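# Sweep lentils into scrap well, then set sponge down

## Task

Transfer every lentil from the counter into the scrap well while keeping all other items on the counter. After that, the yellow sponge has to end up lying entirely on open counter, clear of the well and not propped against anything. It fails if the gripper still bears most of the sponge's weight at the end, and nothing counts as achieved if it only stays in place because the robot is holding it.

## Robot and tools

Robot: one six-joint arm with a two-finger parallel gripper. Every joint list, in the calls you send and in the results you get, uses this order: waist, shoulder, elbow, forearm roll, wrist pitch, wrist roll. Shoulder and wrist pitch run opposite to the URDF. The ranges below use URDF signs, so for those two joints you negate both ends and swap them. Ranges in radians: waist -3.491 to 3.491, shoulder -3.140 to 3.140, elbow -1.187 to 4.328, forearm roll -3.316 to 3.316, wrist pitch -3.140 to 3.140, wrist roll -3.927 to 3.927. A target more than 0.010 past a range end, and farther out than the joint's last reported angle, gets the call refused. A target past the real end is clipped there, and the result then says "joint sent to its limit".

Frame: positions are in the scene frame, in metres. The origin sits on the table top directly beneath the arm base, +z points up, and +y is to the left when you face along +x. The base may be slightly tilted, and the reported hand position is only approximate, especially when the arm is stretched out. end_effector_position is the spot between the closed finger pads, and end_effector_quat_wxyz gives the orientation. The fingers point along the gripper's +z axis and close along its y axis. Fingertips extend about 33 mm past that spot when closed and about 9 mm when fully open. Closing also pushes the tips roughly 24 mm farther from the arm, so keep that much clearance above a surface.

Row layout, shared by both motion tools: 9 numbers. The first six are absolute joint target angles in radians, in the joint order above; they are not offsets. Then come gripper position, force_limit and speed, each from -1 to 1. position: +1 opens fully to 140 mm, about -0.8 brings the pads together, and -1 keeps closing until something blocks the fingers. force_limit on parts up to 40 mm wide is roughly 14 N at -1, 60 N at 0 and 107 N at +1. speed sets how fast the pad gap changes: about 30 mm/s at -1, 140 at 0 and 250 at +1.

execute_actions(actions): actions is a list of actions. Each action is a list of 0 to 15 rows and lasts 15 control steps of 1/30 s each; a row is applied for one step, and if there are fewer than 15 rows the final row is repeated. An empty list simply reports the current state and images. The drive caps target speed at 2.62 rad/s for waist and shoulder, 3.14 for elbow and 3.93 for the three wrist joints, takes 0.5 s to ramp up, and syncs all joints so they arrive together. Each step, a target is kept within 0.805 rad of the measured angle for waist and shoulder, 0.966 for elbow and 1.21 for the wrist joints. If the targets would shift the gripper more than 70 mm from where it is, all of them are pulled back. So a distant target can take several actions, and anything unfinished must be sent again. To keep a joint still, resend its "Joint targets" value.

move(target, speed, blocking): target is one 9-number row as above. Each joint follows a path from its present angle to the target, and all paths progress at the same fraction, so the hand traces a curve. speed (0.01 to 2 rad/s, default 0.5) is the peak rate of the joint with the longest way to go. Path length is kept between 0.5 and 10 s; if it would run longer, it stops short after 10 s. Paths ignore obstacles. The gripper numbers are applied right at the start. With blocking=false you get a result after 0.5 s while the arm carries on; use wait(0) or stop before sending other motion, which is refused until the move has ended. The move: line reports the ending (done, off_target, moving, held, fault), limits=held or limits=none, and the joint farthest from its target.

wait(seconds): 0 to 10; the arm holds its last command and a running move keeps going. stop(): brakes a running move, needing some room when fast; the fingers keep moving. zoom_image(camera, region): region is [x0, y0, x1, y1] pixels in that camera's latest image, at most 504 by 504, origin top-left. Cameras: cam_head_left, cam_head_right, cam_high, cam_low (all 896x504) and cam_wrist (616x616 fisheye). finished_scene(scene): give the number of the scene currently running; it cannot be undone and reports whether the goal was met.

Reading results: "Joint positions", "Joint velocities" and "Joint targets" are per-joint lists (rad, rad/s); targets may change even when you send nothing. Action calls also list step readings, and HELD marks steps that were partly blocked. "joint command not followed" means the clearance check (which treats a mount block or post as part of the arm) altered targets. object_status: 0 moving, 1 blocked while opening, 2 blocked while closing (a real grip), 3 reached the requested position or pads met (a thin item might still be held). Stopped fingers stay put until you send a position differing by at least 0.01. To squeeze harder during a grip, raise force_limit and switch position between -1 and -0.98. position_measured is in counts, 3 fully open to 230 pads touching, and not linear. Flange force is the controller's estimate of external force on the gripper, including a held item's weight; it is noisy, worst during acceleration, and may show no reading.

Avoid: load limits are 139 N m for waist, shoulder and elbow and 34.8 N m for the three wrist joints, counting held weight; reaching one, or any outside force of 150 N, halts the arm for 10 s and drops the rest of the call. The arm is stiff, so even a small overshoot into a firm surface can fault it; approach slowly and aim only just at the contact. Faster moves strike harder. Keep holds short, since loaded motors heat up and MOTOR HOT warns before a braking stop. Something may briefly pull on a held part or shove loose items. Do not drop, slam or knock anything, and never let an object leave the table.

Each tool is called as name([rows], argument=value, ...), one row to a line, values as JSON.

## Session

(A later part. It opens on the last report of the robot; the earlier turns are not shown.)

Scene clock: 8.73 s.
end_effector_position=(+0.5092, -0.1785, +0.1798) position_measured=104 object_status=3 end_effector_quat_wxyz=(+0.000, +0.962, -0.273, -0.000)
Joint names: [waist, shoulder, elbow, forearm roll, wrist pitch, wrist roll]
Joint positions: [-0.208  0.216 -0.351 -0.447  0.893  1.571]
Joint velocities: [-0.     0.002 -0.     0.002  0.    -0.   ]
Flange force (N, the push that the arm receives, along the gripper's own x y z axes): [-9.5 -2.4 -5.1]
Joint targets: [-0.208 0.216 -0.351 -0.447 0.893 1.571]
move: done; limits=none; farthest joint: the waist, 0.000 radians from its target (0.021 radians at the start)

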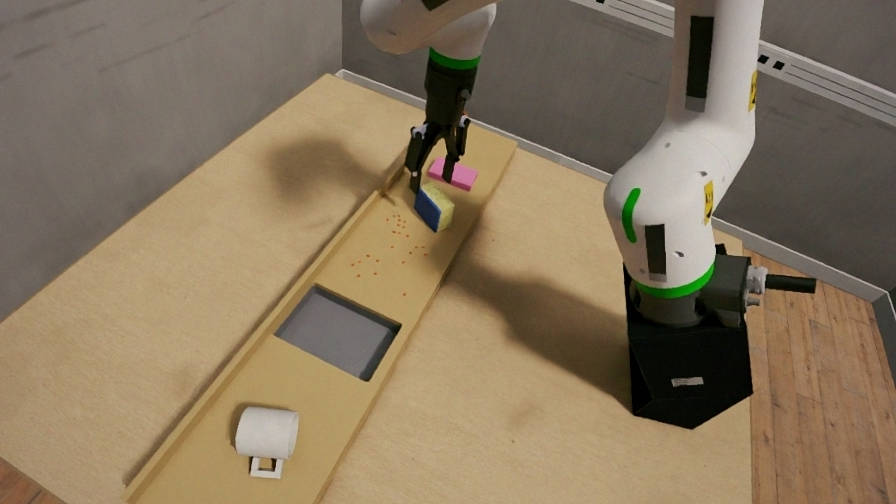

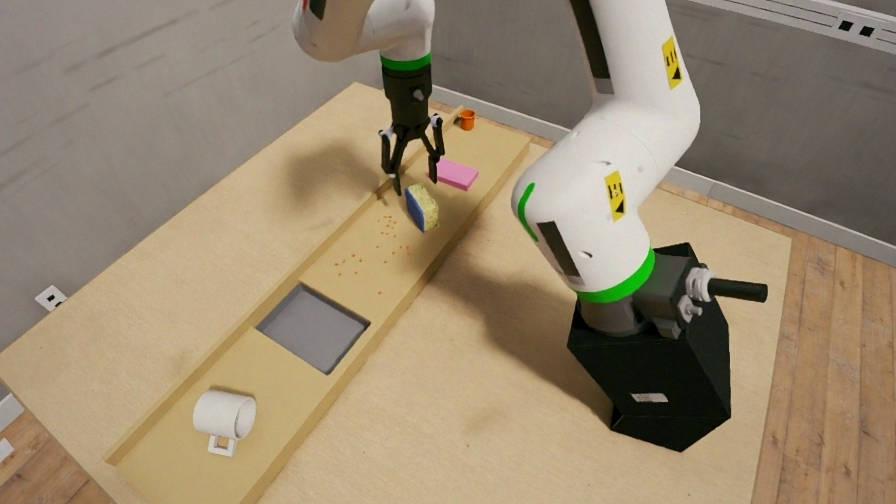

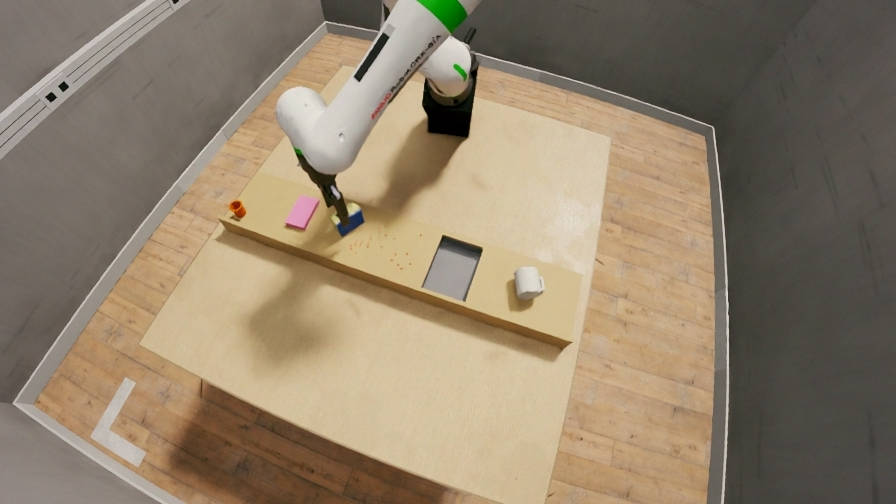

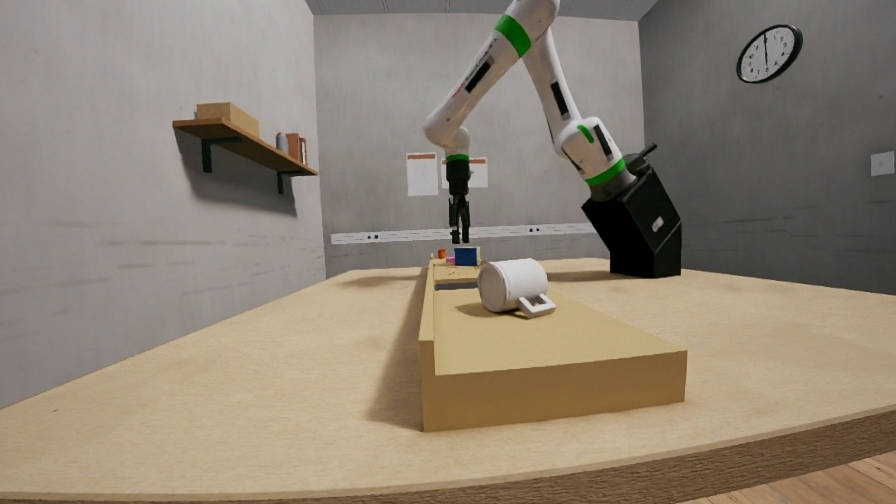

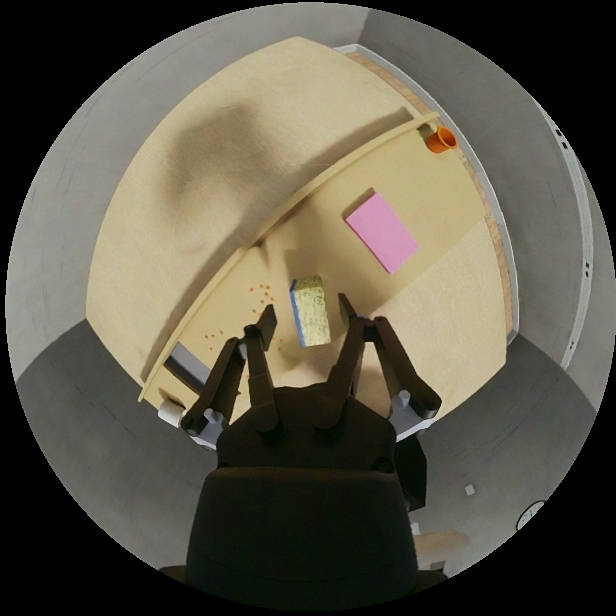

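move(target=[-0.143,0.144,-0.4266,-0.468,0.733,1.58,0.2,0,0], speed=0.2)

move(target=[-0.143,0.144,-0.4266,-0.468,0.733,1.58,-1,-0.4,0])

zoom_image(camera="cam_head_left", region=[260,140,520,390])

Scene clock: 10.20 s.
end_effector_position=(+0.4900, -0.1698, +0.1199) position_measured=104 object_status=3 end_effector_quat_wxyz=(+0.000, +0.962, -0.274, -0.001)
Joint names: [waist, shoulder, elbow, forearm roll, wrist pitch, wrist roll]
Joint positions: [-0.143  0.144 -0.427 -0.468  0.733  1.58 ]
Joint velocities: [ 0.    -0.001 -0.    -0.001 -0.002  0.   ]
Flange force (N, the push that the arm receives, along the gripper's own x y z axes): [-5.4 -0.5 -4.5]
Joint targets: [-0.143 0.144 -0.427 -0.468 0.733 1.580]
move: done; limits=none; farthest joint: the waist, 0.000 radians from its target (0.065 radians at the start)

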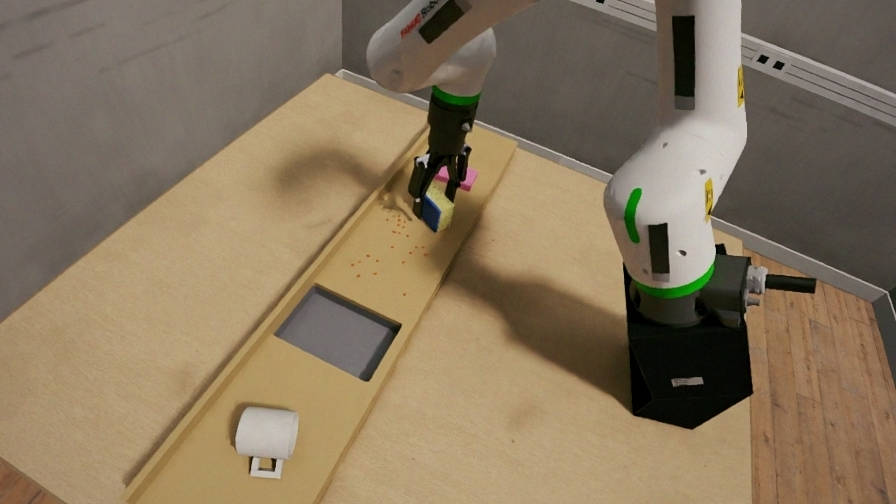

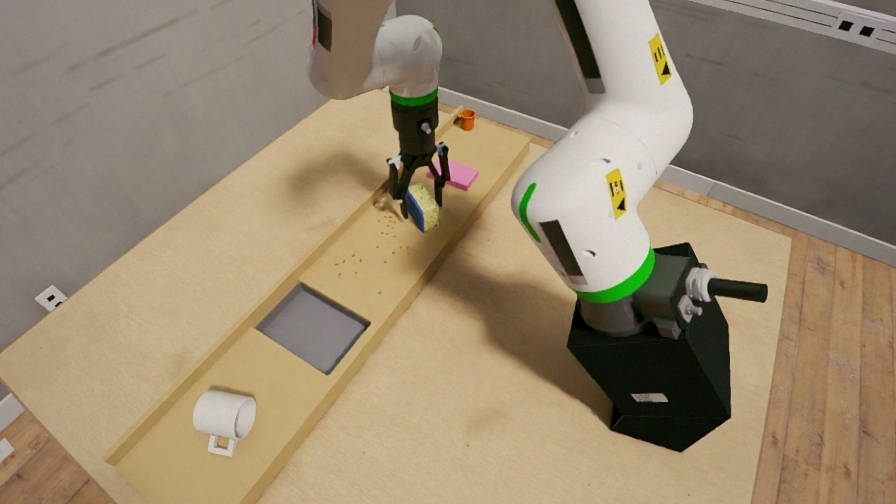

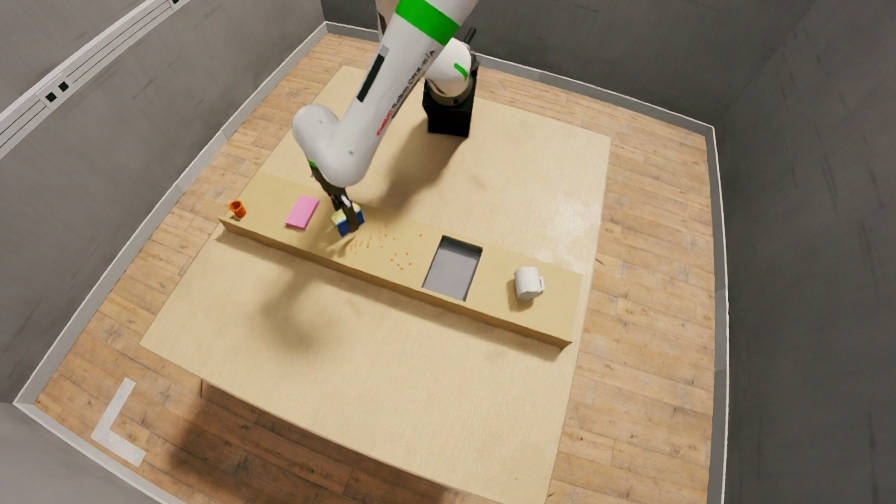

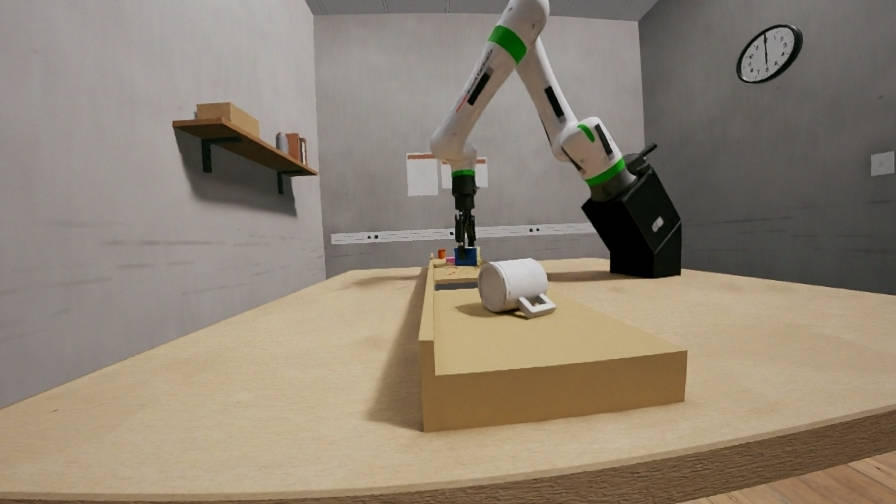

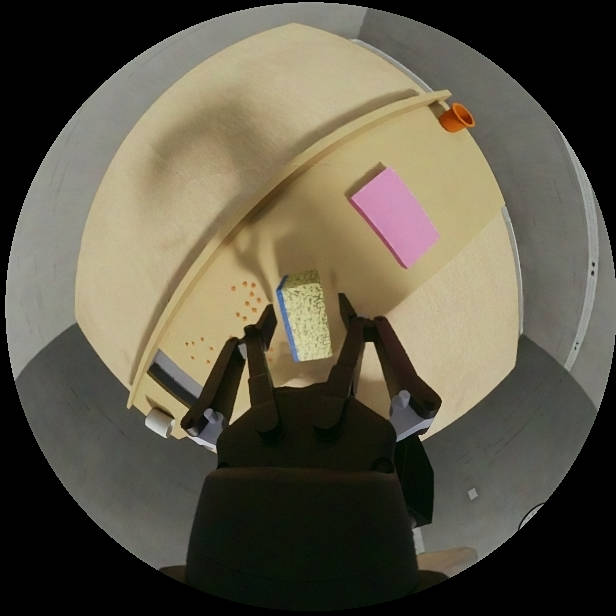

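Scene clock: 11.00 s.
end_effector_position=(+0.4900, -0.1698, +0.1198) position_measured=232 object_status=3 end_effector_quat_wxyz=(+0.000, +0.962, -0.274, -0.001)
Joint names: [waist, shoulder, elbow, forearm roll, wrist pitch, wrist roll]
Joint positions: [-0.143  0.144 -0.427 -0.468  0.733  1.58 ]
Joint velocities: [-0.    -0.     0.    -0.    -0.001 -0.001]
Flange force (N, the push that the arm receives, along the gripper's own x y z axes): [-6.7 -2.8 -5.3]
Joint targets: [-0.143 0.144 -0.427 -0.468 0.733 1.580]
move: done; limits=none; farthest joint: the waist, 0.000 radians from its target (0.000 radians at the start)

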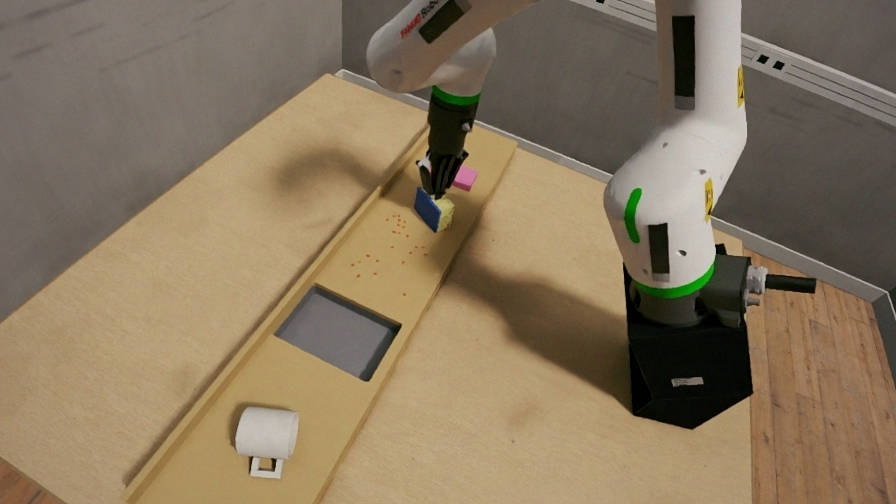

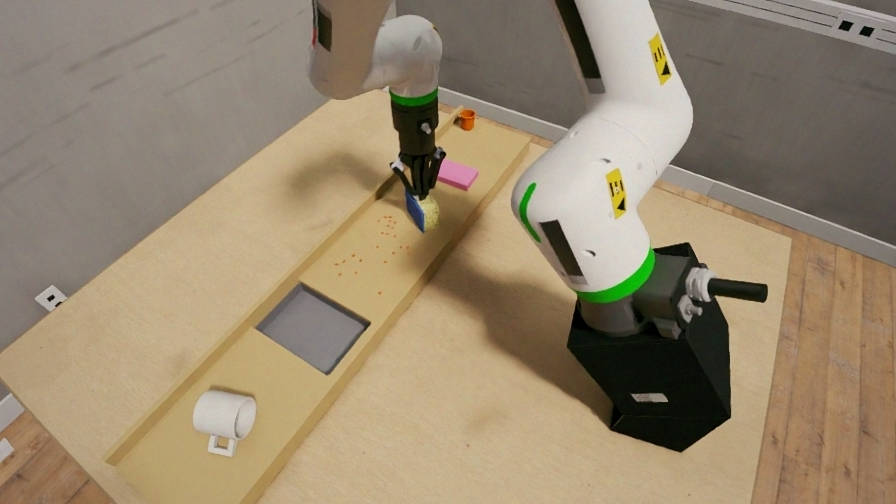

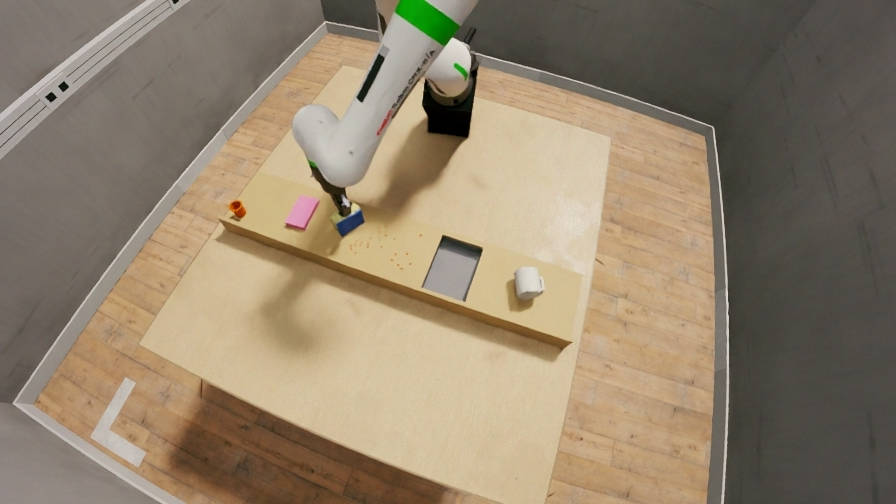

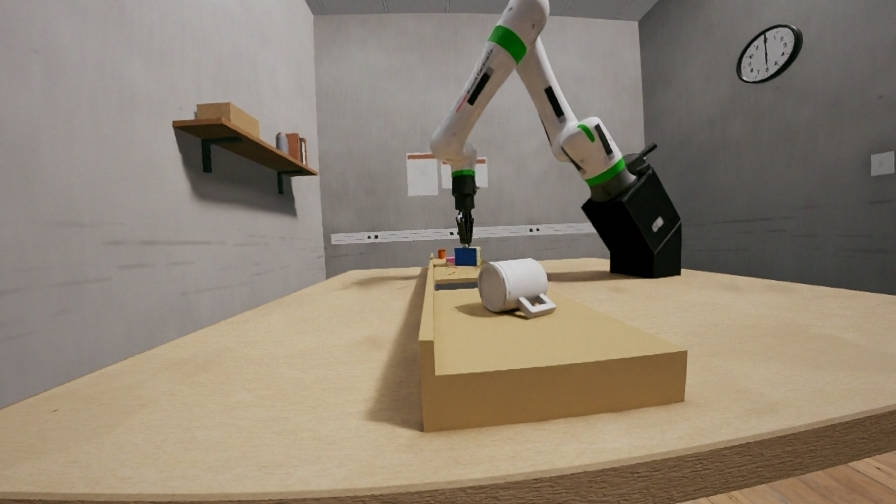

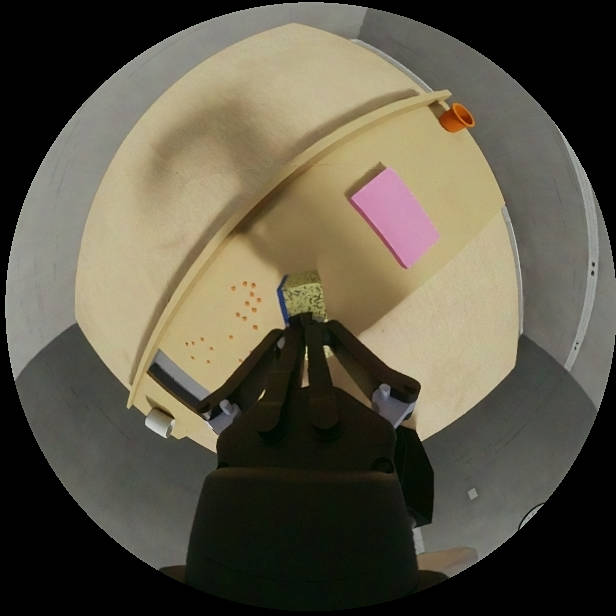

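Region (260, 140, 520, 390) of cam_head_left's 896x504 image, scaled by 1.938, with more detail than that image has; it fills the top 485 rows of this view, and the rest is white.

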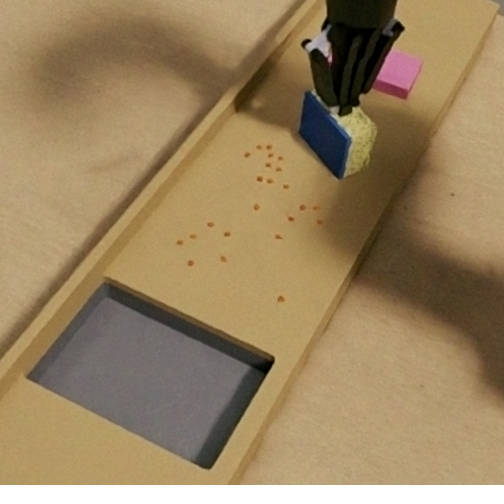

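move(target=[-0.143,0.144,-0.4266,-0.468,0.733,1.58,0.1,-1,-0.6])

move(target=[-0.143,0.144,-0.4266,-0.468,0.733,1.58,-0.36,-1,-1])

zoom_image(camera="cam_head_left", region=[360,140,520,270])

Scene clock: 12.40 s.
end_effector_position=(+0.4900, -0.1698, +0.1198) position_measured=117 object_status=3 end_effector_quat_wxyz=(+0.000, +0.962, -0.274, -0.001)
Joint names: [waist, shoulder, elbow, forearm roll, wrist pitch, wrist roll]
Joint positions: [-0.143  0.144 -0.427 -0.468  0.733  1.58 ]
Joint velocities: [-0.     0.001  0.     0.    -0.    -0.001]
Flange force (N, the push that the arm receives, along the gripper's own x y z axes): [-8.1 -1.0 -7.4]
Joint targets: [-0.143 0.144 -0.427 -0.468 0.733 1.580]
move: done; limits=none; farthest joint: the waist, 0.000 radians from its target (0.000 radians at the start)

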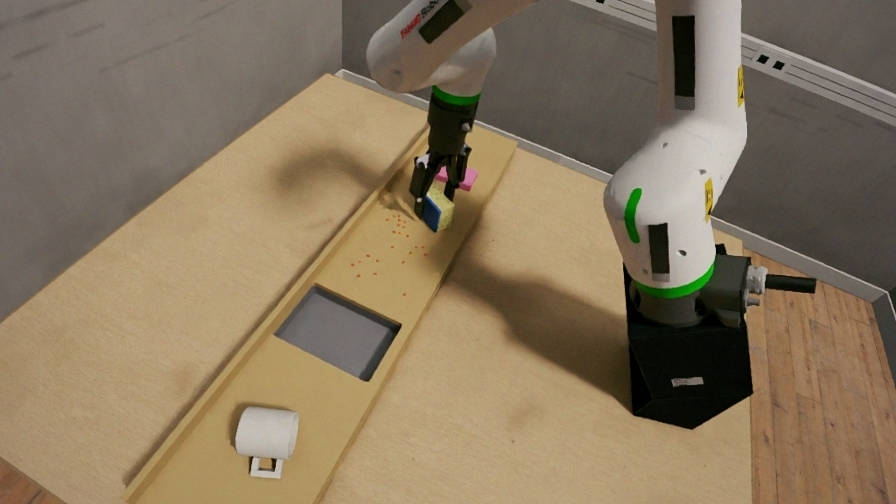

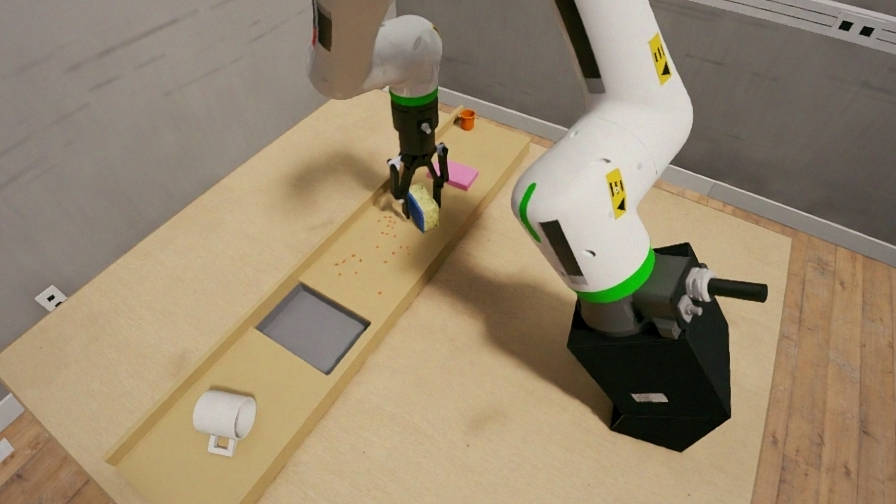

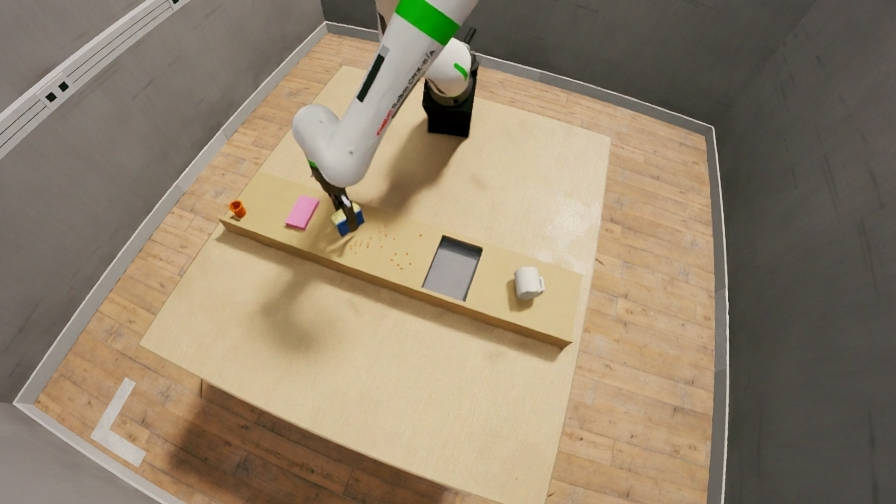

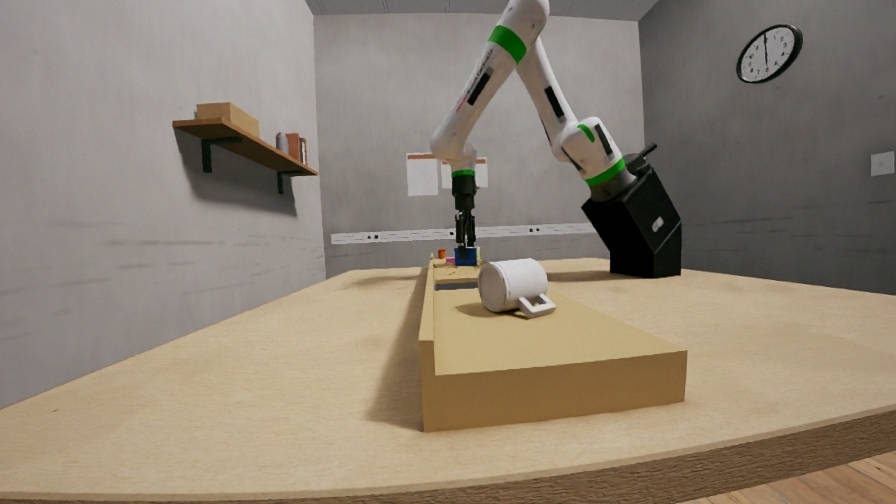

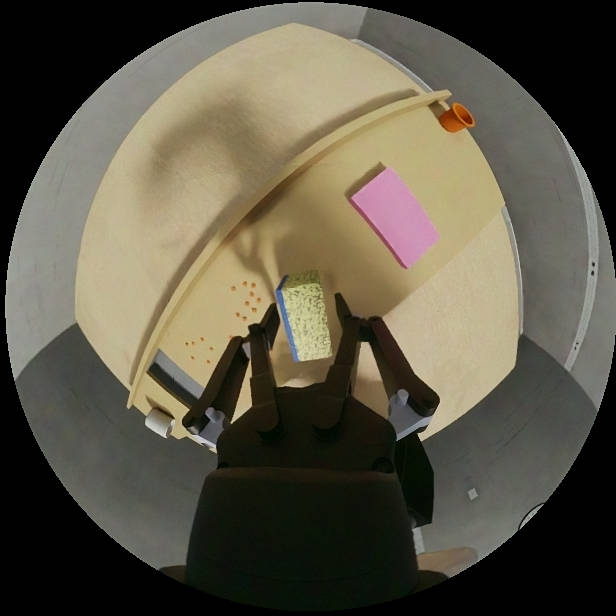

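Scene clock: 13.80 s.
end_effector_position=(+0.4900, -0.1698, +0.1198) position_measured=174 object_status=0 end_effector_quat_wxyz=(+0.000, +0.962, -0.274, -0.001)
Joint names: [waist, shoulder, elbow, forearm roll, wrist pitch, wrist roll]
Joint positions: [-0.143  0.144 -0.427 -0.468  0.733  1.58 ]
Joint velocities: [ 0.001  0.    -0.    -0.001  0.001 -0.   ]
Flange force (N, the push that the arm receives, along the gripper's own x y z axes): [-5.0 -0.2 -5.0]
Joint targets: [-0.143 0.144 -0.427 -0.468 0.733 1.580]
move: done; limits=none; farthest joint: the waist, 0.000 radians from its target (0.000 radians at the start)

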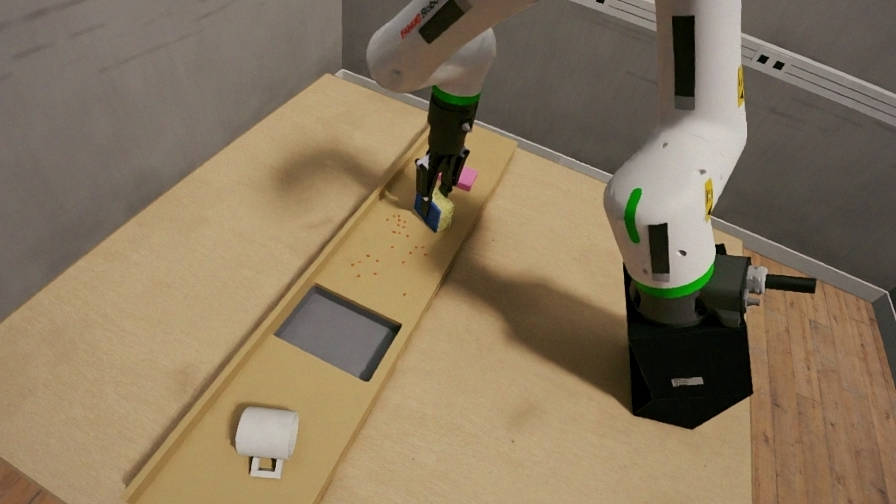

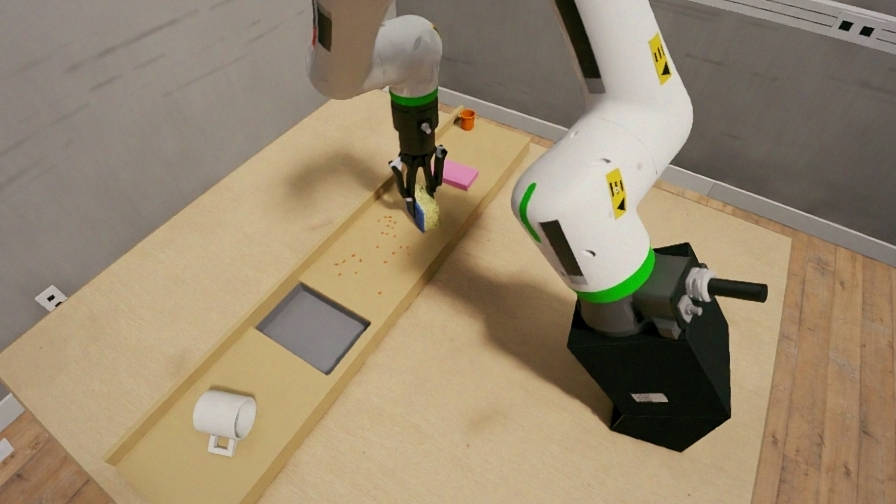

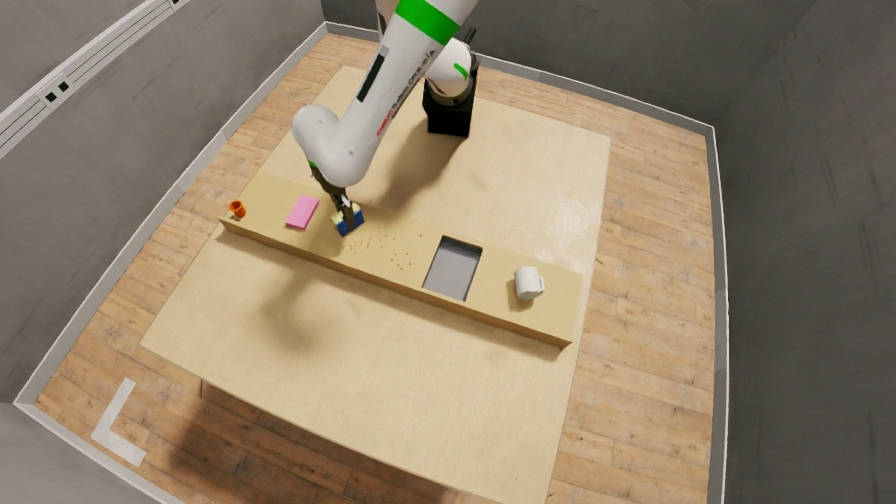

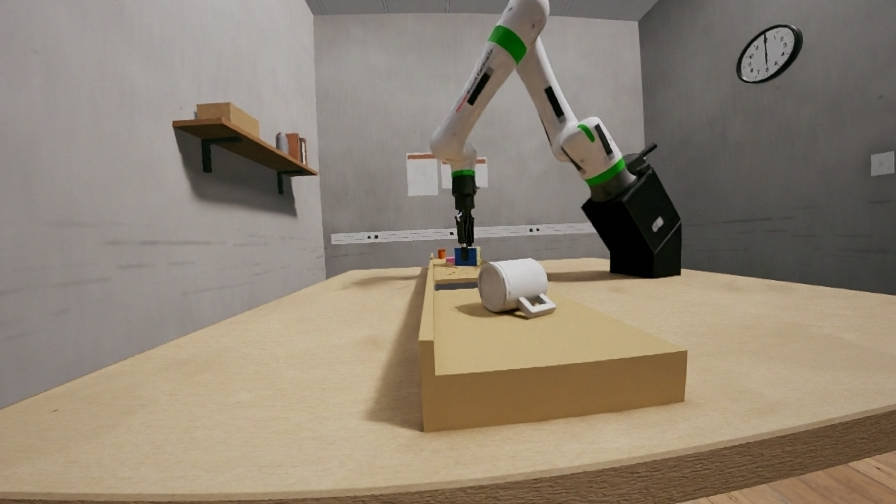

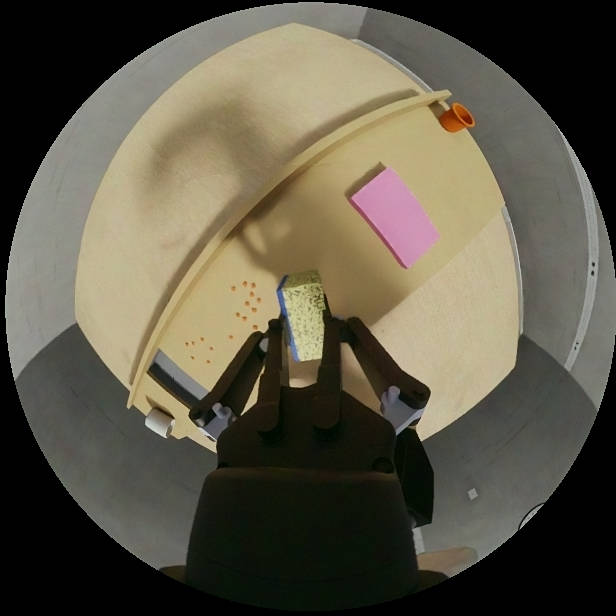

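Region (360, 140, 520, 270) of cam_head_left's 896x504 image, scaled by 3.150, with more detail than that image has; it fills the top 410 rows of this view, and the rest is white.

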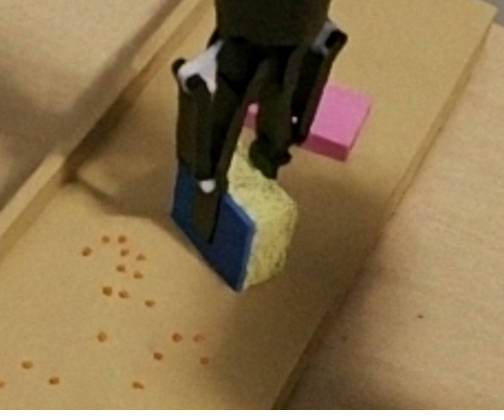

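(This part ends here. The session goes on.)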